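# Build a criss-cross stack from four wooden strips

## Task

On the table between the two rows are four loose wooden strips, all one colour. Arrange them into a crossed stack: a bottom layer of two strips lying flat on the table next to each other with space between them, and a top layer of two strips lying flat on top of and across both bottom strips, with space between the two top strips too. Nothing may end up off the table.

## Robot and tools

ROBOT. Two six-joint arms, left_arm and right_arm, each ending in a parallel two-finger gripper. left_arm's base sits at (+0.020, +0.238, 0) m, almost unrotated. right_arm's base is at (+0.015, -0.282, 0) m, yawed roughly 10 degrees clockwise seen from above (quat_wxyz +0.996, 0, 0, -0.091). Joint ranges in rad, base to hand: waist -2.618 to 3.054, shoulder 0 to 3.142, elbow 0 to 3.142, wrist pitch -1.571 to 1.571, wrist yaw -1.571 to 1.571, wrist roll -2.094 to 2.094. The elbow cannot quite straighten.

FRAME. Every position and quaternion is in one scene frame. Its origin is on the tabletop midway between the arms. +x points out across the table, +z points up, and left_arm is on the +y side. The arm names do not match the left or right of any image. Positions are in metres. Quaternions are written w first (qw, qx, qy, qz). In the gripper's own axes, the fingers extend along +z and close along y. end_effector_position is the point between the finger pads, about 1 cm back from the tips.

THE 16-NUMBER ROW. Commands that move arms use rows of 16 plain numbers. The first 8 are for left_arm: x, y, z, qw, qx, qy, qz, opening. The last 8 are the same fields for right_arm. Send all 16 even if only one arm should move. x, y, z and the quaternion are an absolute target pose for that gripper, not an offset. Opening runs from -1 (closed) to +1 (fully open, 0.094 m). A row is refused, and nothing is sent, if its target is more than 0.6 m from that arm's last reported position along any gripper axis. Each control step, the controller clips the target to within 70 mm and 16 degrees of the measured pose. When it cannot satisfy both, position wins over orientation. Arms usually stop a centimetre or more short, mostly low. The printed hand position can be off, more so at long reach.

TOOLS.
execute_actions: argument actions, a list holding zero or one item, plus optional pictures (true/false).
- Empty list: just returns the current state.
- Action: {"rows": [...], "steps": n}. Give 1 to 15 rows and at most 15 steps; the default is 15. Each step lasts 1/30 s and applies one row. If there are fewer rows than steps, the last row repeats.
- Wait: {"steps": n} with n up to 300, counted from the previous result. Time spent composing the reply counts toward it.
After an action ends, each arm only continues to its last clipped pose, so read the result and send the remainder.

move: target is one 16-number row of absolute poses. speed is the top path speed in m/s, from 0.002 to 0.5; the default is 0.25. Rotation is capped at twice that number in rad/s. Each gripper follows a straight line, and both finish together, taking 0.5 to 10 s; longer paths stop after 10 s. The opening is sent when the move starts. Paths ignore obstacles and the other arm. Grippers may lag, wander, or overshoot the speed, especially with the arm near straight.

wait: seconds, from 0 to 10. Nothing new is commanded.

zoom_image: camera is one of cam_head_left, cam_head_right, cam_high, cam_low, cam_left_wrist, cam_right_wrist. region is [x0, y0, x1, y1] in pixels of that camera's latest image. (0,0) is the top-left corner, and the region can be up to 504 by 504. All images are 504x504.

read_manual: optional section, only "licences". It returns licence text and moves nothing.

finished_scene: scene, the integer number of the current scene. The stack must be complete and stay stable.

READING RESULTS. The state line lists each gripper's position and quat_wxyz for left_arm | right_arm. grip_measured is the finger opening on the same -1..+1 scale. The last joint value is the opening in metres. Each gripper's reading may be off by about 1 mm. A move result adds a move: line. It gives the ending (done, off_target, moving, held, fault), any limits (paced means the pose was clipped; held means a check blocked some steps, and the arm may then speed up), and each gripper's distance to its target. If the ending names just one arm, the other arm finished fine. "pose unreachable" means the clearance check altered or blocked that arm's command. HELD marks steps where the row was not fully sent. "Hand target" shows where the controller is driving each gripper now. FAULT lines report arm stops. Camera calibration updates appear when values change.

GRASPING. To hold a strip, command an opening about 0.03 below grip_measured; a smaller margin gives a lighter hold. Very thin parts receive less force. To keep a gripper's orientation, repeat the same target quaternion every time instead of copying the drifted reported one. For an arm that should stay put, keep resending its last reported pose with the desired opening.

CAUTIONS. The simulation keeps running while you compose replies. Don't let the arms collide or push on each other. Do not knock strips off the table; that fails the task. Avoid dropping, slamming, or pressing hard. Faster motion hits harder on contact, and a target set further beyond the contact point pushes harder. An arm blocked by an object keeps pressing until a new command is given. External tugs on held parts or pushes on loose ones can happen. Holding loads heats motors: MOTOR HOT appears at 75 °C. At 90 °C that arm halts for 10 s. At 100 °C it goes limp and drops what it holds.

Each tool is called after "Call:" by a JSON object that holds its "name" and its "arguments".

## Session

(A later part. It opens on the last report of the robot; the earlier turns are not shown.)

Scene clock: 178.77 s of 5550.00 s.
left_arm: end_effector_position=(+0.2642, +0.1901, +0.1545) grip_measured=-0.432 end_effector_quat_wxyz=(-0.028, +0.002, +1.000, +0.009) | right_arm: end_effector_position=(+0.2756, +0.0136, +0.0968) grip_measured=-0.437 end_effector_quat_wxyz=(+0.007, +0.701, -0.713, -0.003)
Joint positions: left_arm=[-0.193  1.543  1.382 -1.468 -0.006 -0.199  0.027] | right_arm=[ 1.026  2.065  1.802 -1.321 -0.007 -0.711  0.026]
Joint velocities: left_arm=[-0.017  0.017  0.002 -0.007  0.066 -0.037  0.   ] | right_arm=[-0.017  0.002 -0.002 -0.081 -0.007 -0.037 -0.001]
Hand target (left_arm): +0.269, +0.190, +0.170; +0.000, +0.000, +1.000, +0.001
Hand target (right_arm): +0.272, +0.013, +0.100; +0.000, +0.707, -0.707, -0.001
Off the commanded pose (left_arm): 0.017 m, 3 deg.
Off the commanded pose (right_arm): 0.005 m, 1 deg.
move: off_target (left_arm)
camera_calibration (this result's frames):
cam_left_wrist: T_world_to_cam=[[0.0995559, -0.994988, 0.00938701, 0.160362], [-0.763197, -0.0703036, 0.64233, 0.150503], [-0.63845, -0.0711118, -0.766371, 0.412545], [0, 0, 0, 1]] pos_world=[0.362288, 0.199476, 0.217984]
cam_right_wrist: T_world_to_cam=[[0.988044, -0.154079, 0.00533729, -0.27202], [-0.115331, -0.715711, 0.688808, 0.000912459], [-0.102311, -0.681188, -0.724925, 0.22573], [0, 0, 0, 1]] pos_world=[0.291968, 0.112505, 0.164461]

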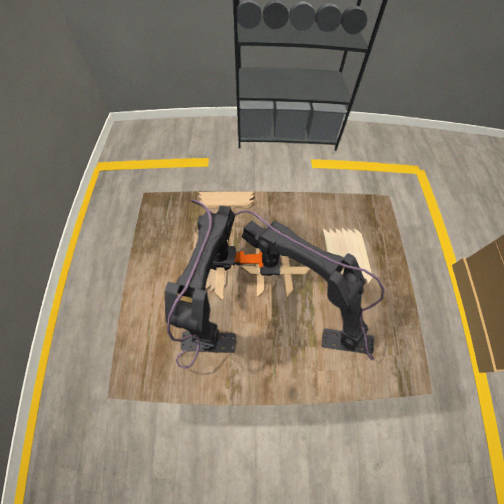

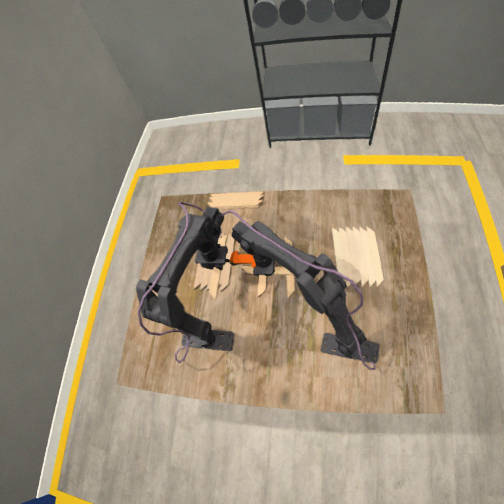

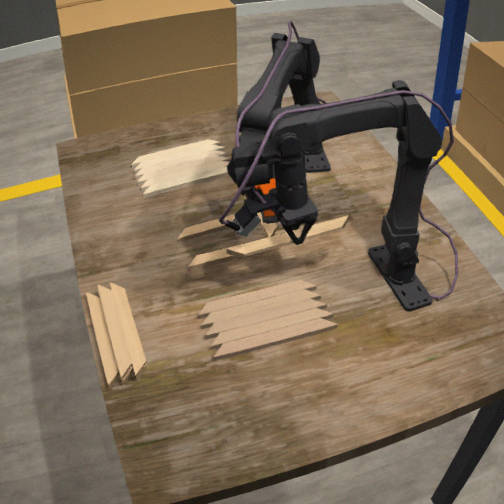

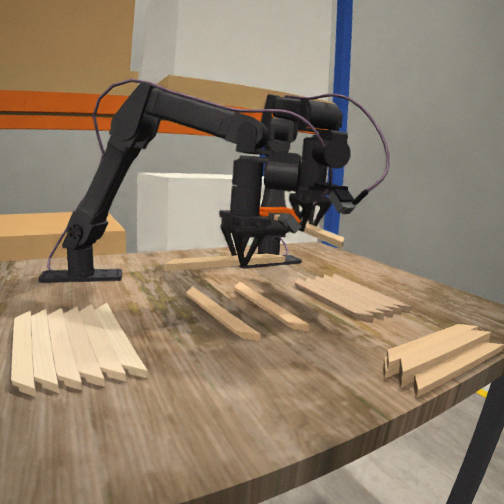

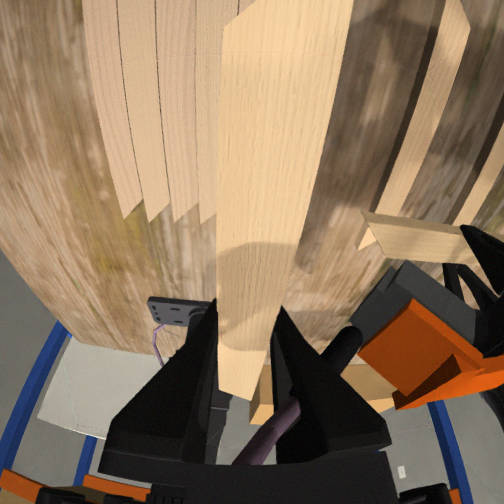

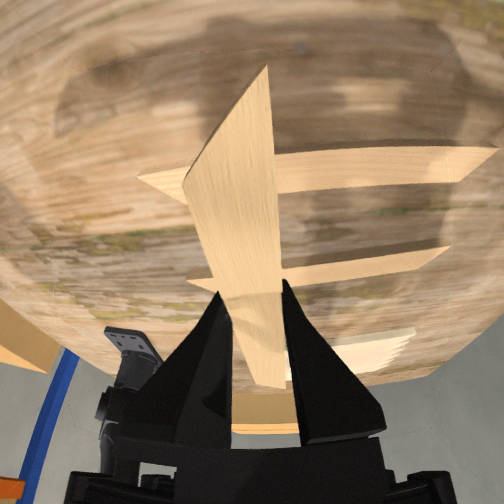

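Call:
{"name": "move", "arguments": {"target": [0.27, 0.22, 0.19, 0, 0, 1, 0, -0.52, 0.270, 0.010, 0.040, 0, -0.7071, 0.7071, 0, -0.52], "speed": 0.07}}

Call:
{"name": "move", "arguments": {"target": [0.27, 0.22, 0.19, 0, 0, 1, 0, -0.52, 0.270, 0.010, 0.022, 0, -0.7071, 0.7071, 0, -0.52], "speed": 0.03}}

Scene clock: 185.20 s of 5550.00 s.
left_arm: end_effector_position=(+0.2641, +0.2193, +0.1725) grip_measured=-0.433 end_effector_quat_wxyz=(-0.033, +0.001, +0.999, +0.006) | right_arm: end_effector_position=(+0.2739, +0.0117, +0.0439) grip_measured=-0.437 end_effector_quat_wxyz=(-0.002, +0.702, -0.712, -0.003)
Joint positions: left_arm=[-0.077  1.543  1.453 -1.548 -0.006 -0.084  0.027] | right_arm=[ 1.026  2.065  1.59  -1.092 -0.007 -0.714  0.026]
Joint velocities: left_arm=[-0.002  0.002  0.012 -0.051  0.022 -0.037 -0.   ] | right_arm=[-0.007 -0.007 -0.012  0.007 -0.051 -0.007 -0.   ]
Hand target (left_arm): +0.268, +0.221, +0.190; +0.000, +0.000, +1.000, +0.003
Hand target (right_arm): +0.270, +0.011, +0.040; +0.000, +0.707, -0.707, -0.000
Off the commanded pose (left_arm): 0.018 m, 4 deg.
Off the commanded pose (right_arm): 0.006 m, 1 deg.
After step 90, 2.10 s passed at rest.
move: off_target (left_arm)
camera_calibration (this result's frames):
cam_left_wrist: T_world_to_cam=[[0.10103, -0.994781, 0.0142663, 0.187956], [-0.756914, -0.0675505, 0.650013, 0.137327], [-0.645657, -0.0764694, -0.759789, 0.430288], [0, 0, 0, 1]] pos_world=[0.362774, 0.229155, 0.234982]
cam_right_wrist: T_world_to_cam=[[0.988396, -0.151192, 0.0146616, -0.270875], [-0.120939, -0.724852, 0.678206, 0.0378678], [-0.0919117, -0.67211, -0.734725, 0.183377], [0, 0, 0, 1]] pos_world=[0.289166, 0.109744, 0.113021]

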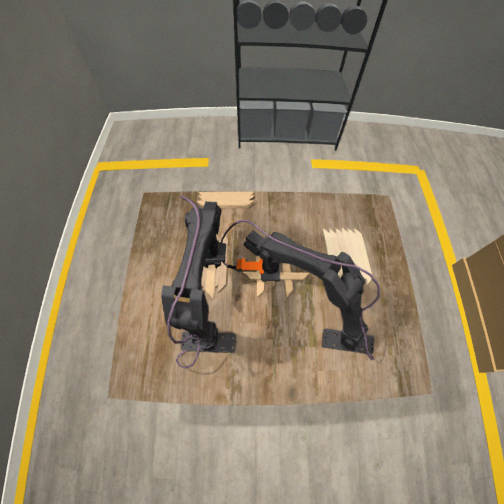

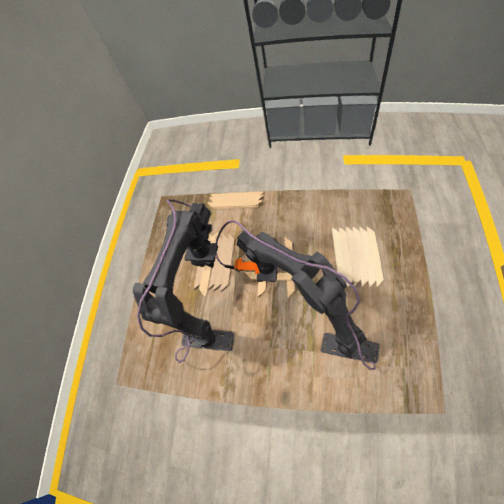

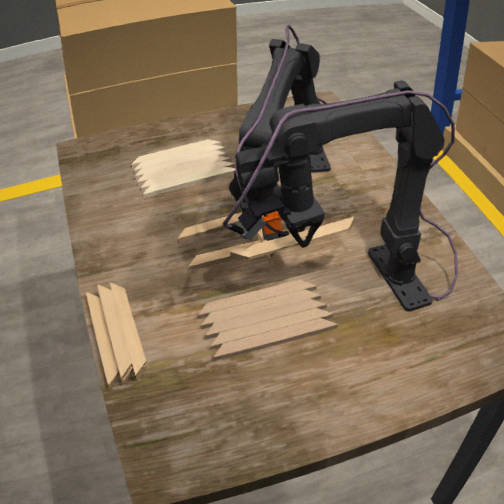

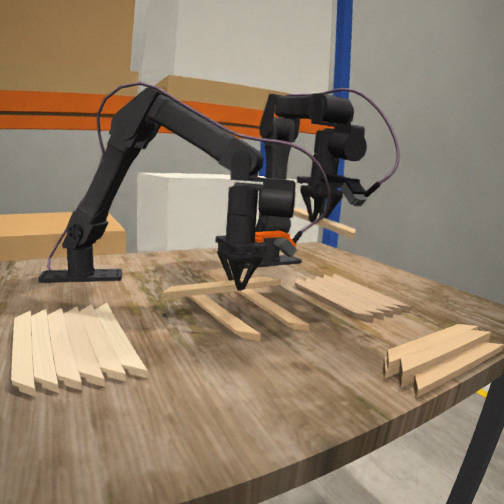

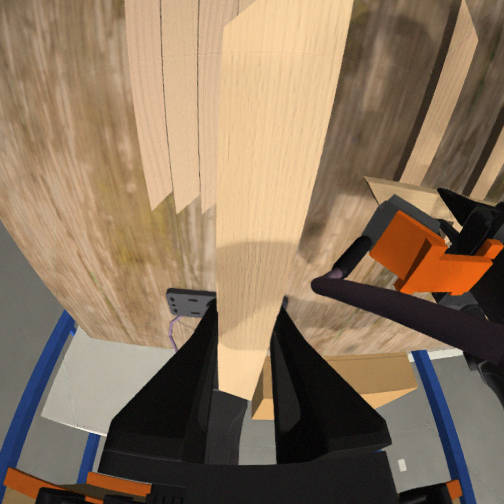

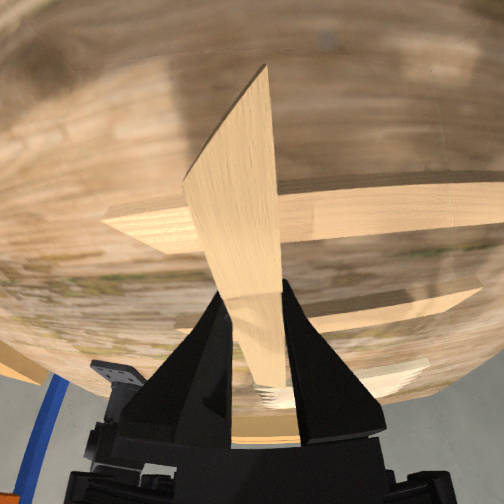

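Scene clock: 186.53 s of 5550.00 s.
left_arm: end_effector_position=(+0.2638, +0.2193, +0.1725) grip_measured=-0.433 end_effector_quat_wxyz=(-0.033, +0.002, +0.999, +0.006) | right_arm: end_effector_position=(+0.2747, +0.0126, +0.0327) grip_measured=-0.437 end_effector_quat_wxyz=(-0.010, +0.702, -0.712, -0.004)
Joint positions: left_arm=[-0.077  1.543  1.453 -1.549 -0.006 -0.082  0.027] | right_arm=[ 1.026  2.065  1.544 -1.029 -0.007 -0.714  0.026]
Joint velocities: left_arm=[ 0.012  0.007  0.002 -0.022 -0.066  0.022  0.001] | right_arm=[ 0.002 -0.012  0.012 -0.007 -0.051  0.051  0.   ]
Hand target (left_arm): +0.269, +0.220, +0.190; +0.000, -0.000, +1.000, +0.001
Hand target (right_arm): +0.270, +0.010, +0.022; +0.000, +0.707, -0.707, -0.000
Off the commanded pose (left_arm): 0.019 m, 4 deg.
Off the commanded pose (right_arm): 0.012 m, 1 deg.
move: off_target (left_arm, right_arm)
camera_calibration (this result's frames):
cam_left_wrist: T_world_to_cam=[[0.0999107, -0.994896, 0.0141286, 0.188352], [-0.756241, -0.0667009, 0.650884, 0.136588], [-0.64662, -0.0757149, -0.759045, 0.430082], [0, 0, 0, 1]] pos_world=[0.362574, 0.229065, 0.234888]
cam_right_wrist: T_world_to_cam=[[0.988175, -0.15144, 0.024005, -0.27166], [-0.12862, -0.733477, 0.667434, 0.0488478], [-0.0834688, -0.662629, -0.744282, 0.173747], [0, 0, 0, 1]] pos_world=[0.289233, 0.109818, 0.103235]

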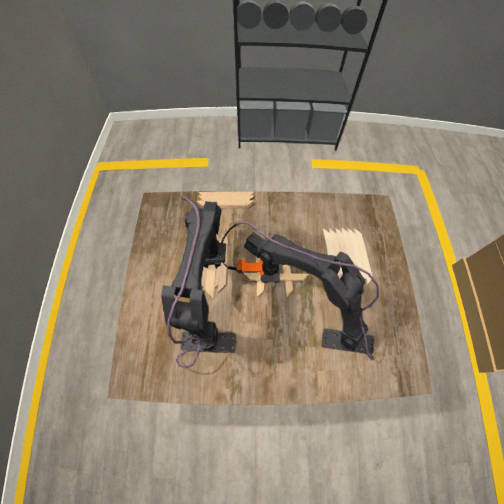

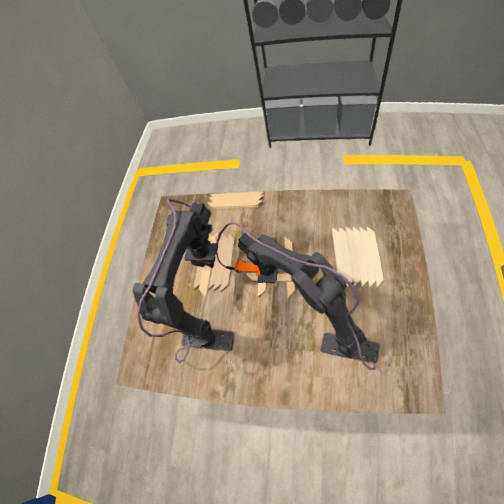

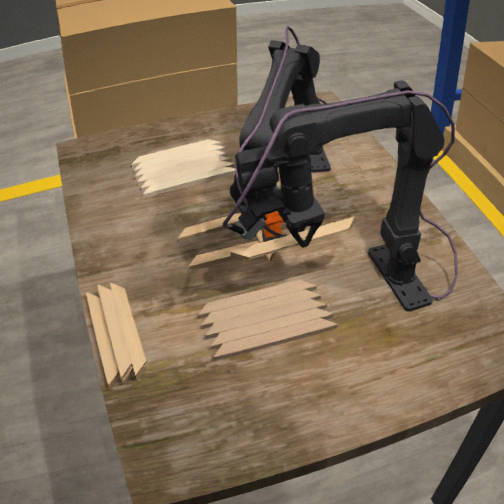

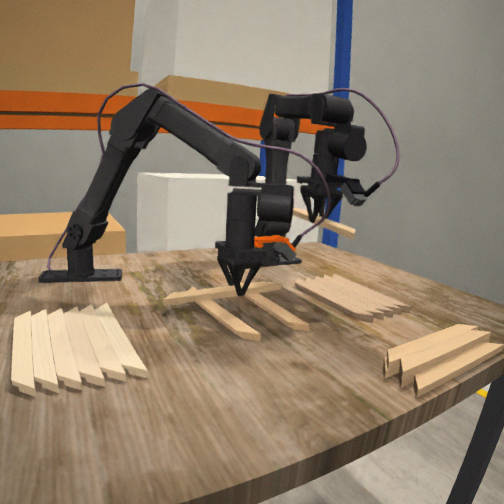

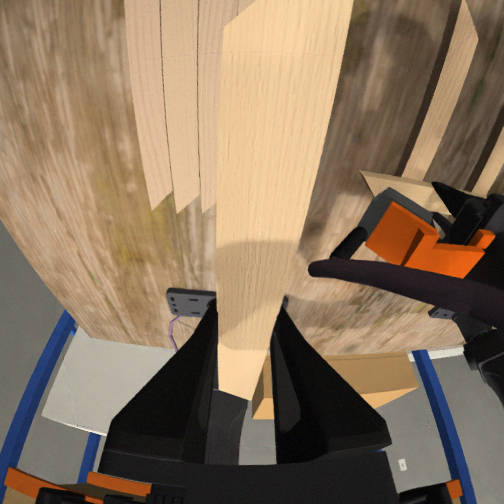

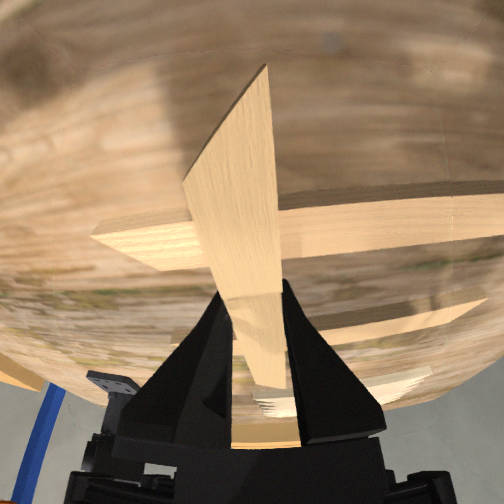

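Call:
{"name": "zoom_image", "arguments": {"camera": "cam_low", "region": [150, 240, 330, 350]}}

Region (150, 240, 330, 350) of cam_low's 504x504 image, scaled by 2.800, with more detail than that image has.

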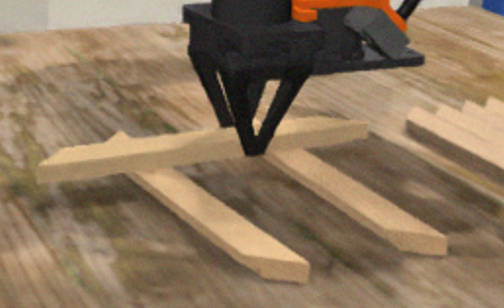

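Call:
{"name": "move", "arguments": {"target": [0.27, 0.22, 0.19, 0, 0, 1, 0, -0.52, 0.270, 0.010, 0.018, 0, -0.7071, 0.7071, 0, -0.52], "speed": 0.02}}

Call:
{"name": "move", "arguments": {"target": [0.27, 0.22, 0.19, 0, 0, 1, 0, -0.52, 0.270, 0.010, 0.018, 0, -0.7071, 0.7071, 0, -0.05], "speed": 0.02}}

Call:
{"name": "move", "arguments": {"target": [0.27, 0.22, 0.19, 0, 0, 1, 0, -0.52, 0.272, 0.010, 0.10, 0, -0.7071, 0.7071, 0, -0.05], "speed": 0.1}}

Scene clock: 195.63 s of 5550.00 s.
left_arm: end_effector_position=(+0.2637, +0.2193, +0.1726) grip_measured=-0.433 end_effector_quat_wxyz=(-0.034, +0.002, +0.999, +0.006) | right_arm: end_effector_position=(+0.2774, +0.0156, +0.0328) grip_measured=-0.437 end_effector_quat_wxyz=(-0.018, +0.702, -0.712, -0.005)
Joint positions: left_arm=[-0.077  1.543  1.453 -1.549 -0.006 -0.082  0.027] | right_arm=[ 1.026  2.065  1.544 -1.013 -0.007 -0.714  0.026]
Joint velocities: left_arm=[-0.017 -0.002  0.002 -0.007 -0.051  0.007  0.   ] | right_arm=[-0.007 -0.007 -0.012 -0.037 -0.007 -0.007 -0.001]
Hand target (left_arm): +0.269, +0.220, +0.190; +0.000, +0.000, +1.000, +0.001
Hand target (right_arm): +0.270, +0.010, +0.018; +0.000, +0.707, -0.707, +0.000
Off the commanded pose (left_arm): 0.019 m, 4 deg.
Off the commanded pose (right_arm): 0.017 m, 2 deg.
After step 90, 4.17 s passed at rest.
move: off_target (left_arm, right_arm)
camera_calibration (this result's frames):
cam_left_wrist: T_world_to_cam=[[0.0995374, -0.994934, 0.0140833, 0.188484], [-0.756016, -0.0664177, 0.651174, 0.136341], [-0.64694, -0.0754634, -0.758797, 0.430013], [0, 0, 0, 1]] pos_world=[0.362508, 0.229035, 0.234856]
cam_right_wrist: T_world_to_cam=[[0.98793, -0.151402, 0.0327323, -0.274048], [-0.135403, -0.741449, 0.657206, 0.053636], [-0.0752331, -0.653706, -0.753, 0.173884], [0, 0, 0, 1]] pos_world=[0.291084, 0.111946, 0.104655]

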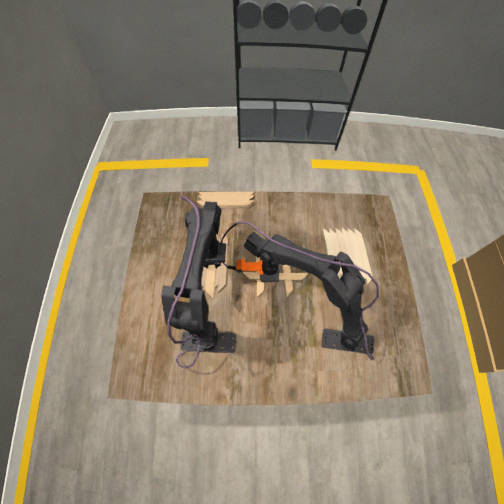

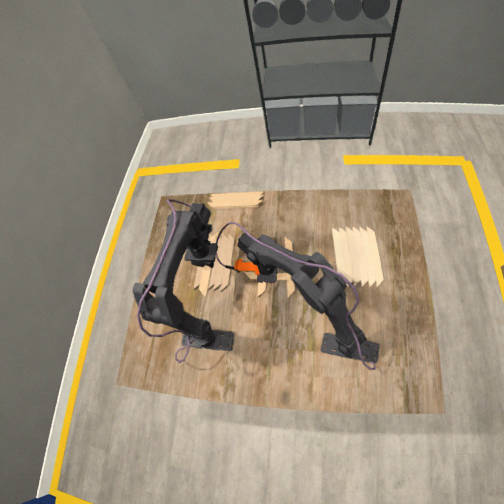

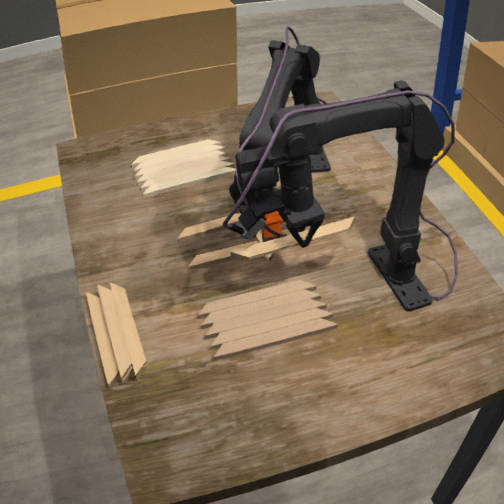

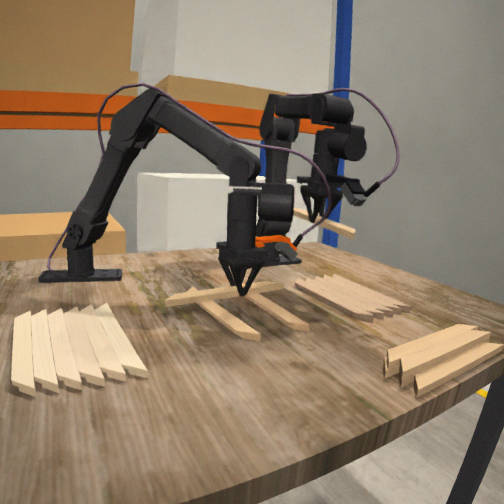

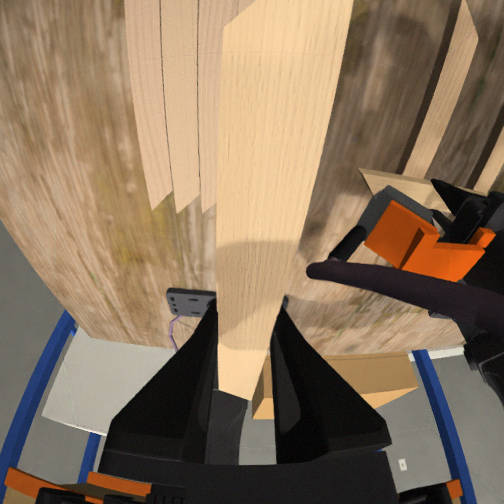

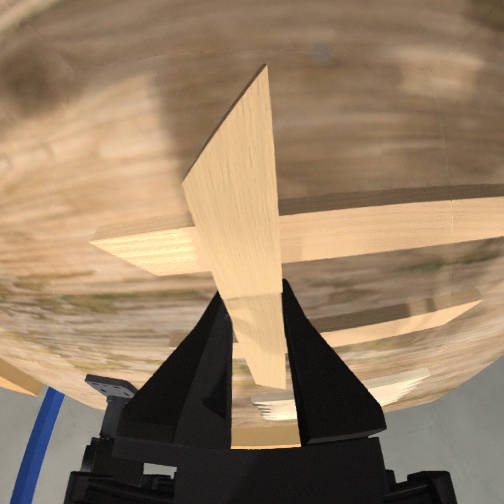

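Scene clock: 197.57 s of 5550.00 s.
left_arm: end_effector_position=(+0.2637, +0.2193, +0.1726) grip_measured=-0.433 end_effector_quat_wxyz=(-0.034, +0.002, +0.999, +0.006) | right_arm: end_effector_position=(+0.2775, +0.0155, +0.0328) grip_measured=-0.052 end_effector_quat_wxyz=(-0.018, +0.702, -0.712, -0.004)
Joint positions: left_arm=[-0.077  1.543  1.453 -1.549 -0.006 -0.082  0.027] | right_arm=[ 1.026  2.065  1.544 -1.013 -0.006 -0.714  0.045]
Joint velocities: left_arm=[ 0.012 -0.007  0.002 -0.007  0.007 -0.066  0.   ] | right_arm=[-0.002 -0.007 -0.007  0.022  0.022 -0.037 -0.   ]
Hand target (left_arm): +0.269, +0.220, +0.190; +0.000, +0.000, +1.000, +0.001
Hand target (right_arm): +0.270, +0.010, +0.018; +0.000, +0.707, -0.707, +0.000
Off the commanded pose (left_arm): 0.019 m, 4 deg.
Off the commanded pose (right_arm): 0.017 m, 2 deg.
move: off_target (left_arm, right_arm)
camera_calibration (this result's frames):
cam_left_wrist: T_world_to_cam=[[0.0991588, -0.994972, 0.0141083, 0.188588], [-0.756039, -0.0661133, 0.651179, 0.136279], [-0.646972, -0.0752366, -0.758793, 0.429971], [0, 0, 0, 1]] pos_world=[0.362512, 0.228999, 0.234856]
cam_right_wrist: T_world_to_cam=[[0.987907, -0.151413, 0.0333716, -0.274176], [-0.135798, -0.741112, 0.657505, 0.0536779], [-0.0748228, -0.654085, -0.752711, 0.173714], [0, 0, 0, 1]] pos_world=[0.291148, 0.111891, 0.104613]

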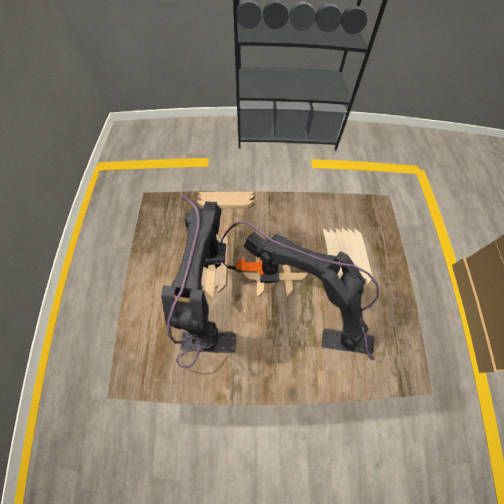

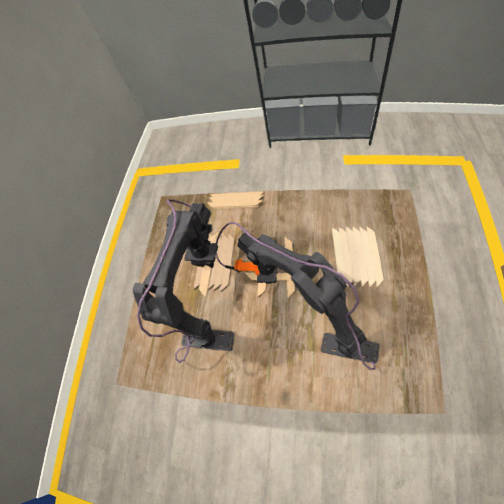

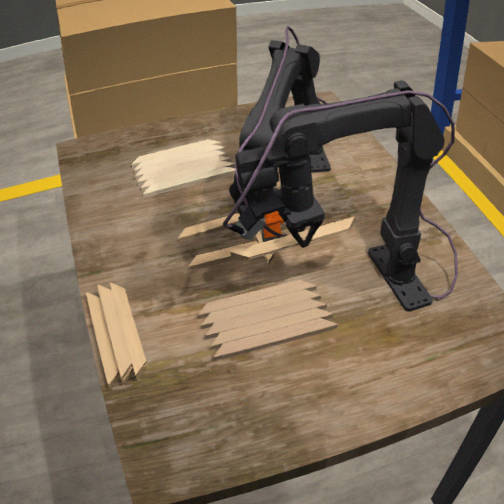

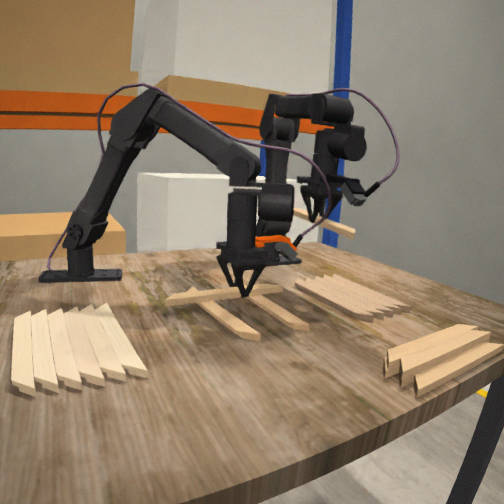

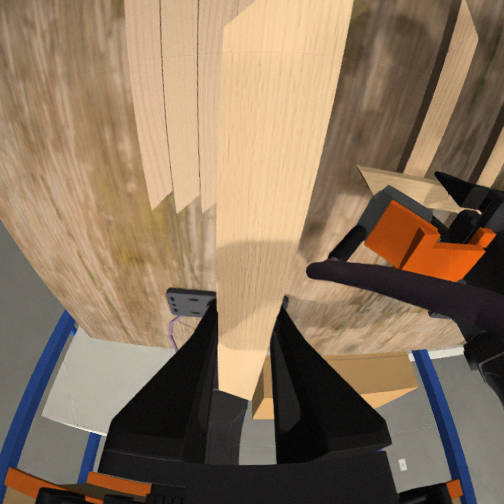

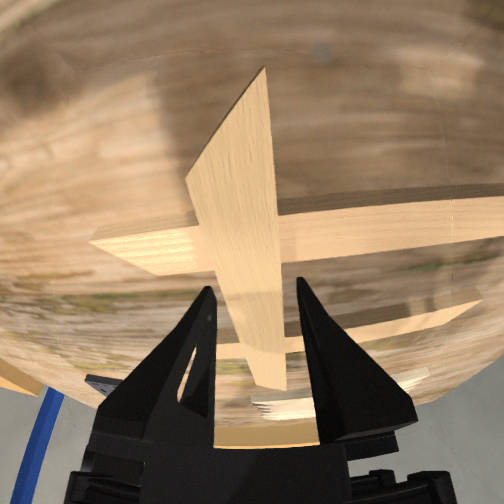

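Scene clock: 198.83 s of 5550.00 s.
left_arm: end_effector_position=(+0.2637, +0.2193, +0.1726) grip_measured=-0.433 end_effector_quat_wxyz=(-0.034, +0.002, +0.999, +0.006) | right_arm: end_effector_position=(+0.2691, +0.0060, +0.0875) grip_measured=-0.052 end_effector_quat_wxyz=(+0.013, +0.703, -0.711, -0.002)
Joint positions: left_arm=[-0.077  1.543  1.453 -1.549 -0.006 -0.082  0.027] | right_arm=[ 1.026  2.038  1.724 -1.283 -0.006 -0.717  0.045]
Joint velocities: left_arm=[ 0.007 -0.017  0.002 -0.066 -0.081  0.022 -0.   ] | right_arm=[-0.002 -0.012 -0.017  0.007  0.007 -0.007 -0.001]
Hand target (left_arm): +0.269, +0.220, +0.190; +0.000, +0.000, +1.000, +0.001
Hand target (right_arm): +0.271, +0.009, +0.100; -0.000, +0.707, -0.707, +0.000
Off the commanded pose (left_arm): 0.019 m, 4 deg.
Off the commanded pose (right_arm): 0.013 m, 2 deg.
move: off_target (left_arm, right_arm)
camera_calibration (this result's frames):
cam_left_wrist: T_world_to_cam=[[0.0991588, -0.994972, 0.0141083, 0.188588], [-0.756039, -0.0661133, 0.651179, 0.136279], [-0.646972, -0.0752366, -0.758793, 0.429971], [0, 0, 0, 1]] pos_world=[0.362512, 0.228999, 0.234856]
cam_right_wrist: T_world_to_cam=[[0.988987, -0.148001, -0.000431181, -0.266514], [-0.10589, -0.709621, 0.696581, -0.00210934], [-0.1034, -0.688864, -0.717478, 0.212827], [0, 0, 0, 1]] pos_world=[0.285362, 0.105668, 0.154053]

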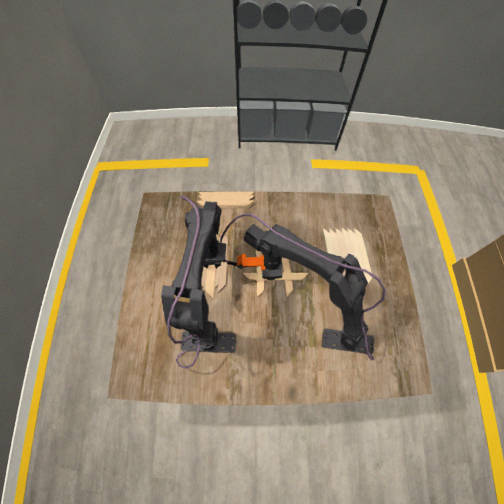

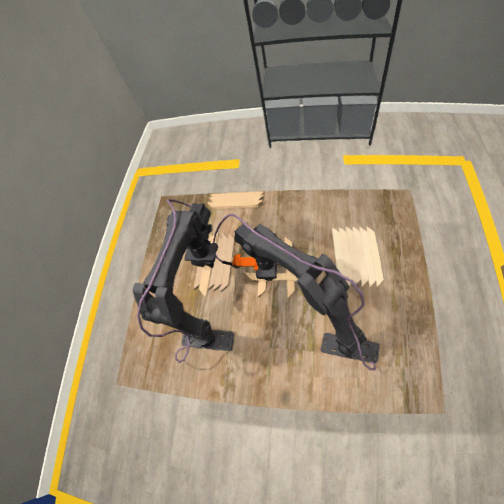

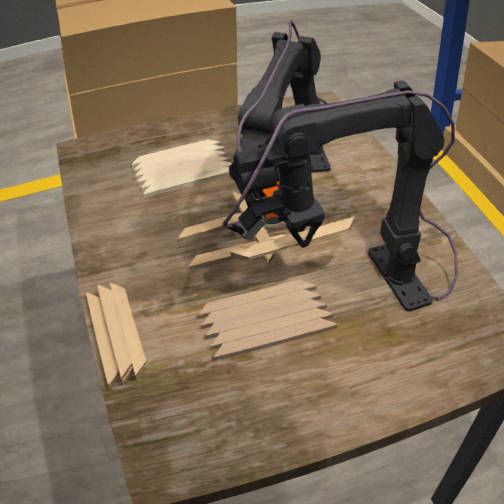

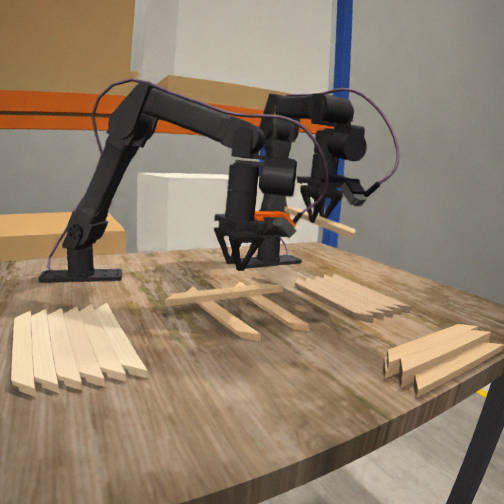

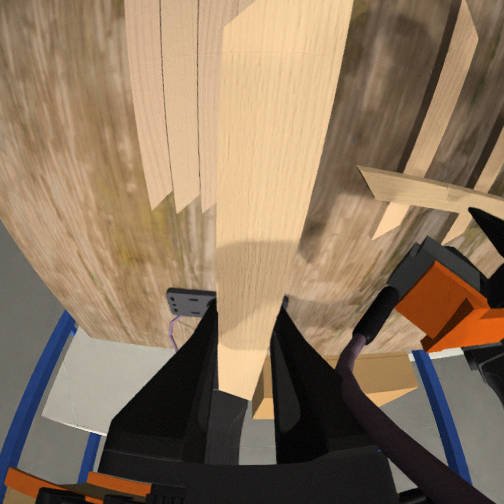

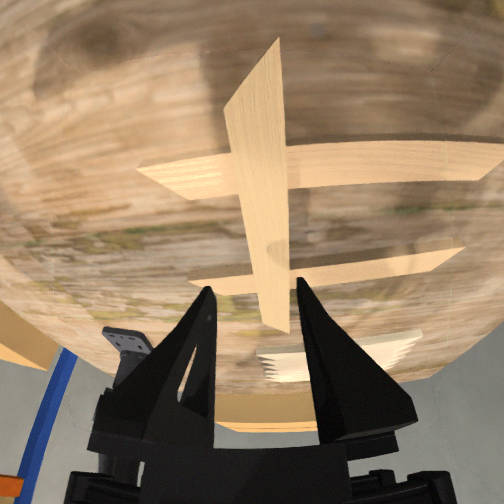

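Call:
{"name": "execute_actions", "arguments": {"actions": []}}

Scene clock: 205.07 s of 5550.00 s.
left_arm: end_effector_position=(+0.2637, +0.2193, +0.1726) grip_measured=-0.433 end_effector_quat_wxyz=(-0.034, +0.002, +0.999, +0.006) | right_arm: end_effector_position=(+0.2688, +0.0057, +0.0875) grip_measured=-0.052 end_effector_quat_wxyz=(+0.014, +0.703, -0.711, -0.002)
Joint positions: left_arm=[-0.077  1.543  1.453 -1.549 -0.006 -0.082  0.027] | right_arm=[ 1.026  2.038  1.724 -1.284 -0.006 -0.717  0.045]
Joint velocities: left_arm=[-0.012 -0.017 -0.017 -0.007  0.007 -0.051 -0.001] | right_arm=[-0.002  0.002 -0.012 -0.051 -0.007  0.051 -0.   ]
Hand target (left_arm): +0.269, +0.220, +0.190; +0.000, +0.000, +1.000, +0.001
Hand target (right_arm): +0.271, +0.009, +0.100; -0.000, +0.707, -0.707, +0.000
Off the commanded pose (left_arm): 0.019 m, 4 deg.
Off the commanded pose (right_arm): 0.014 m, 2 deg.
Steps of this call (steps 1 to 90: nothing new was sent; then 3.23 s passed at rest). Readings (end_effector_position):
1: left_arm (+0.2637, +0.2193, +0.1726) | right_arm (+0.2691, +0.0060, +0.0875)
2: left_arm (+0.2637, +0.2193, +0.1726) | right_arm (+0.2690, +0.0059, +0.0875)
4: left_arm (+0.2637, +0.2193, +0.1726) | right_arm (+0.2690, +0.0059, +0.0875)
8: left_arm (+0.2637, +0.2193, +0.1726) | right_arm (+0.2689, +0.0058, +0.0875)
90: the state above
camera_calibration (this result's frames):
cam_left_wrist: T_world_to_cam=[[0.0991588, -0.994972, 0.0141083, 0.188588], [-0.756039, -0.0661133, 0.651179, 0.136279], [-0.646972, -0.0752366, -0.758793, 0.429971], [0, 0, 0, 1]] pos_world=[0.362512, 0.228999, 0.234856]
cam_right_wrist: T_world_to_cam=[[0.988986, -0.148002, -0.00126617, -0.266234], [-0.105183, -0.708827, 0.697496, -0.00261898], [-0.104128, -0.689681, -0.716587, 0.212735], [0, 0, 0, 1]] pos_world=[0.285178, 0.10546, 0.153933]

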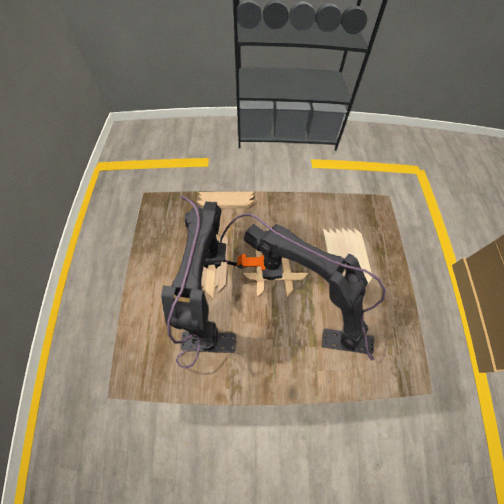

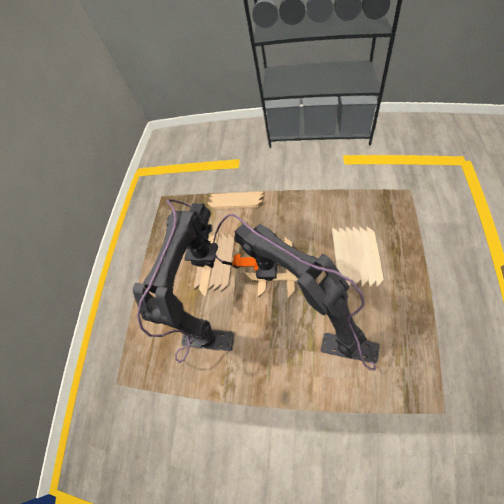

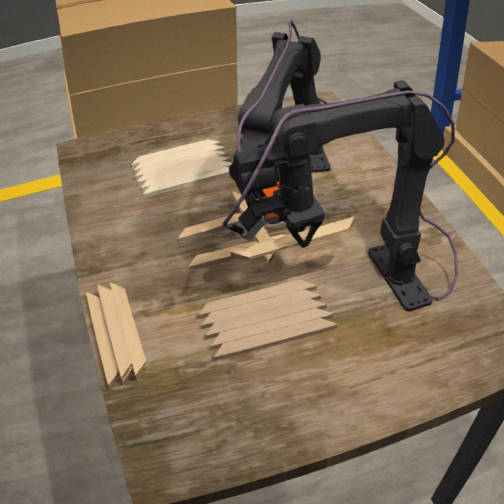

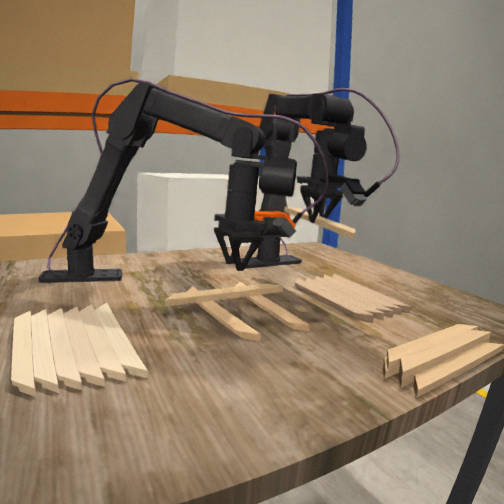

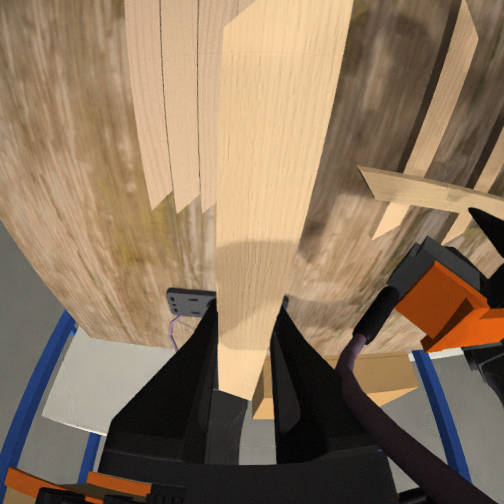

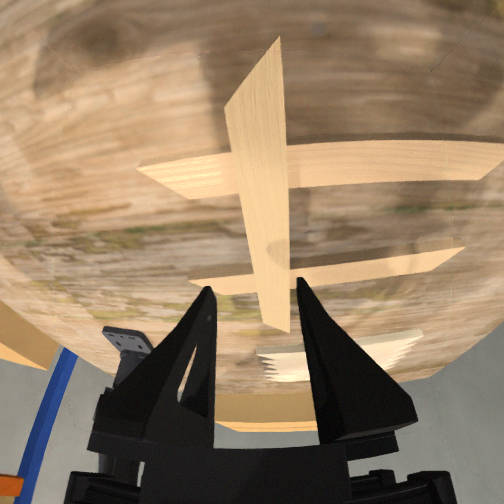

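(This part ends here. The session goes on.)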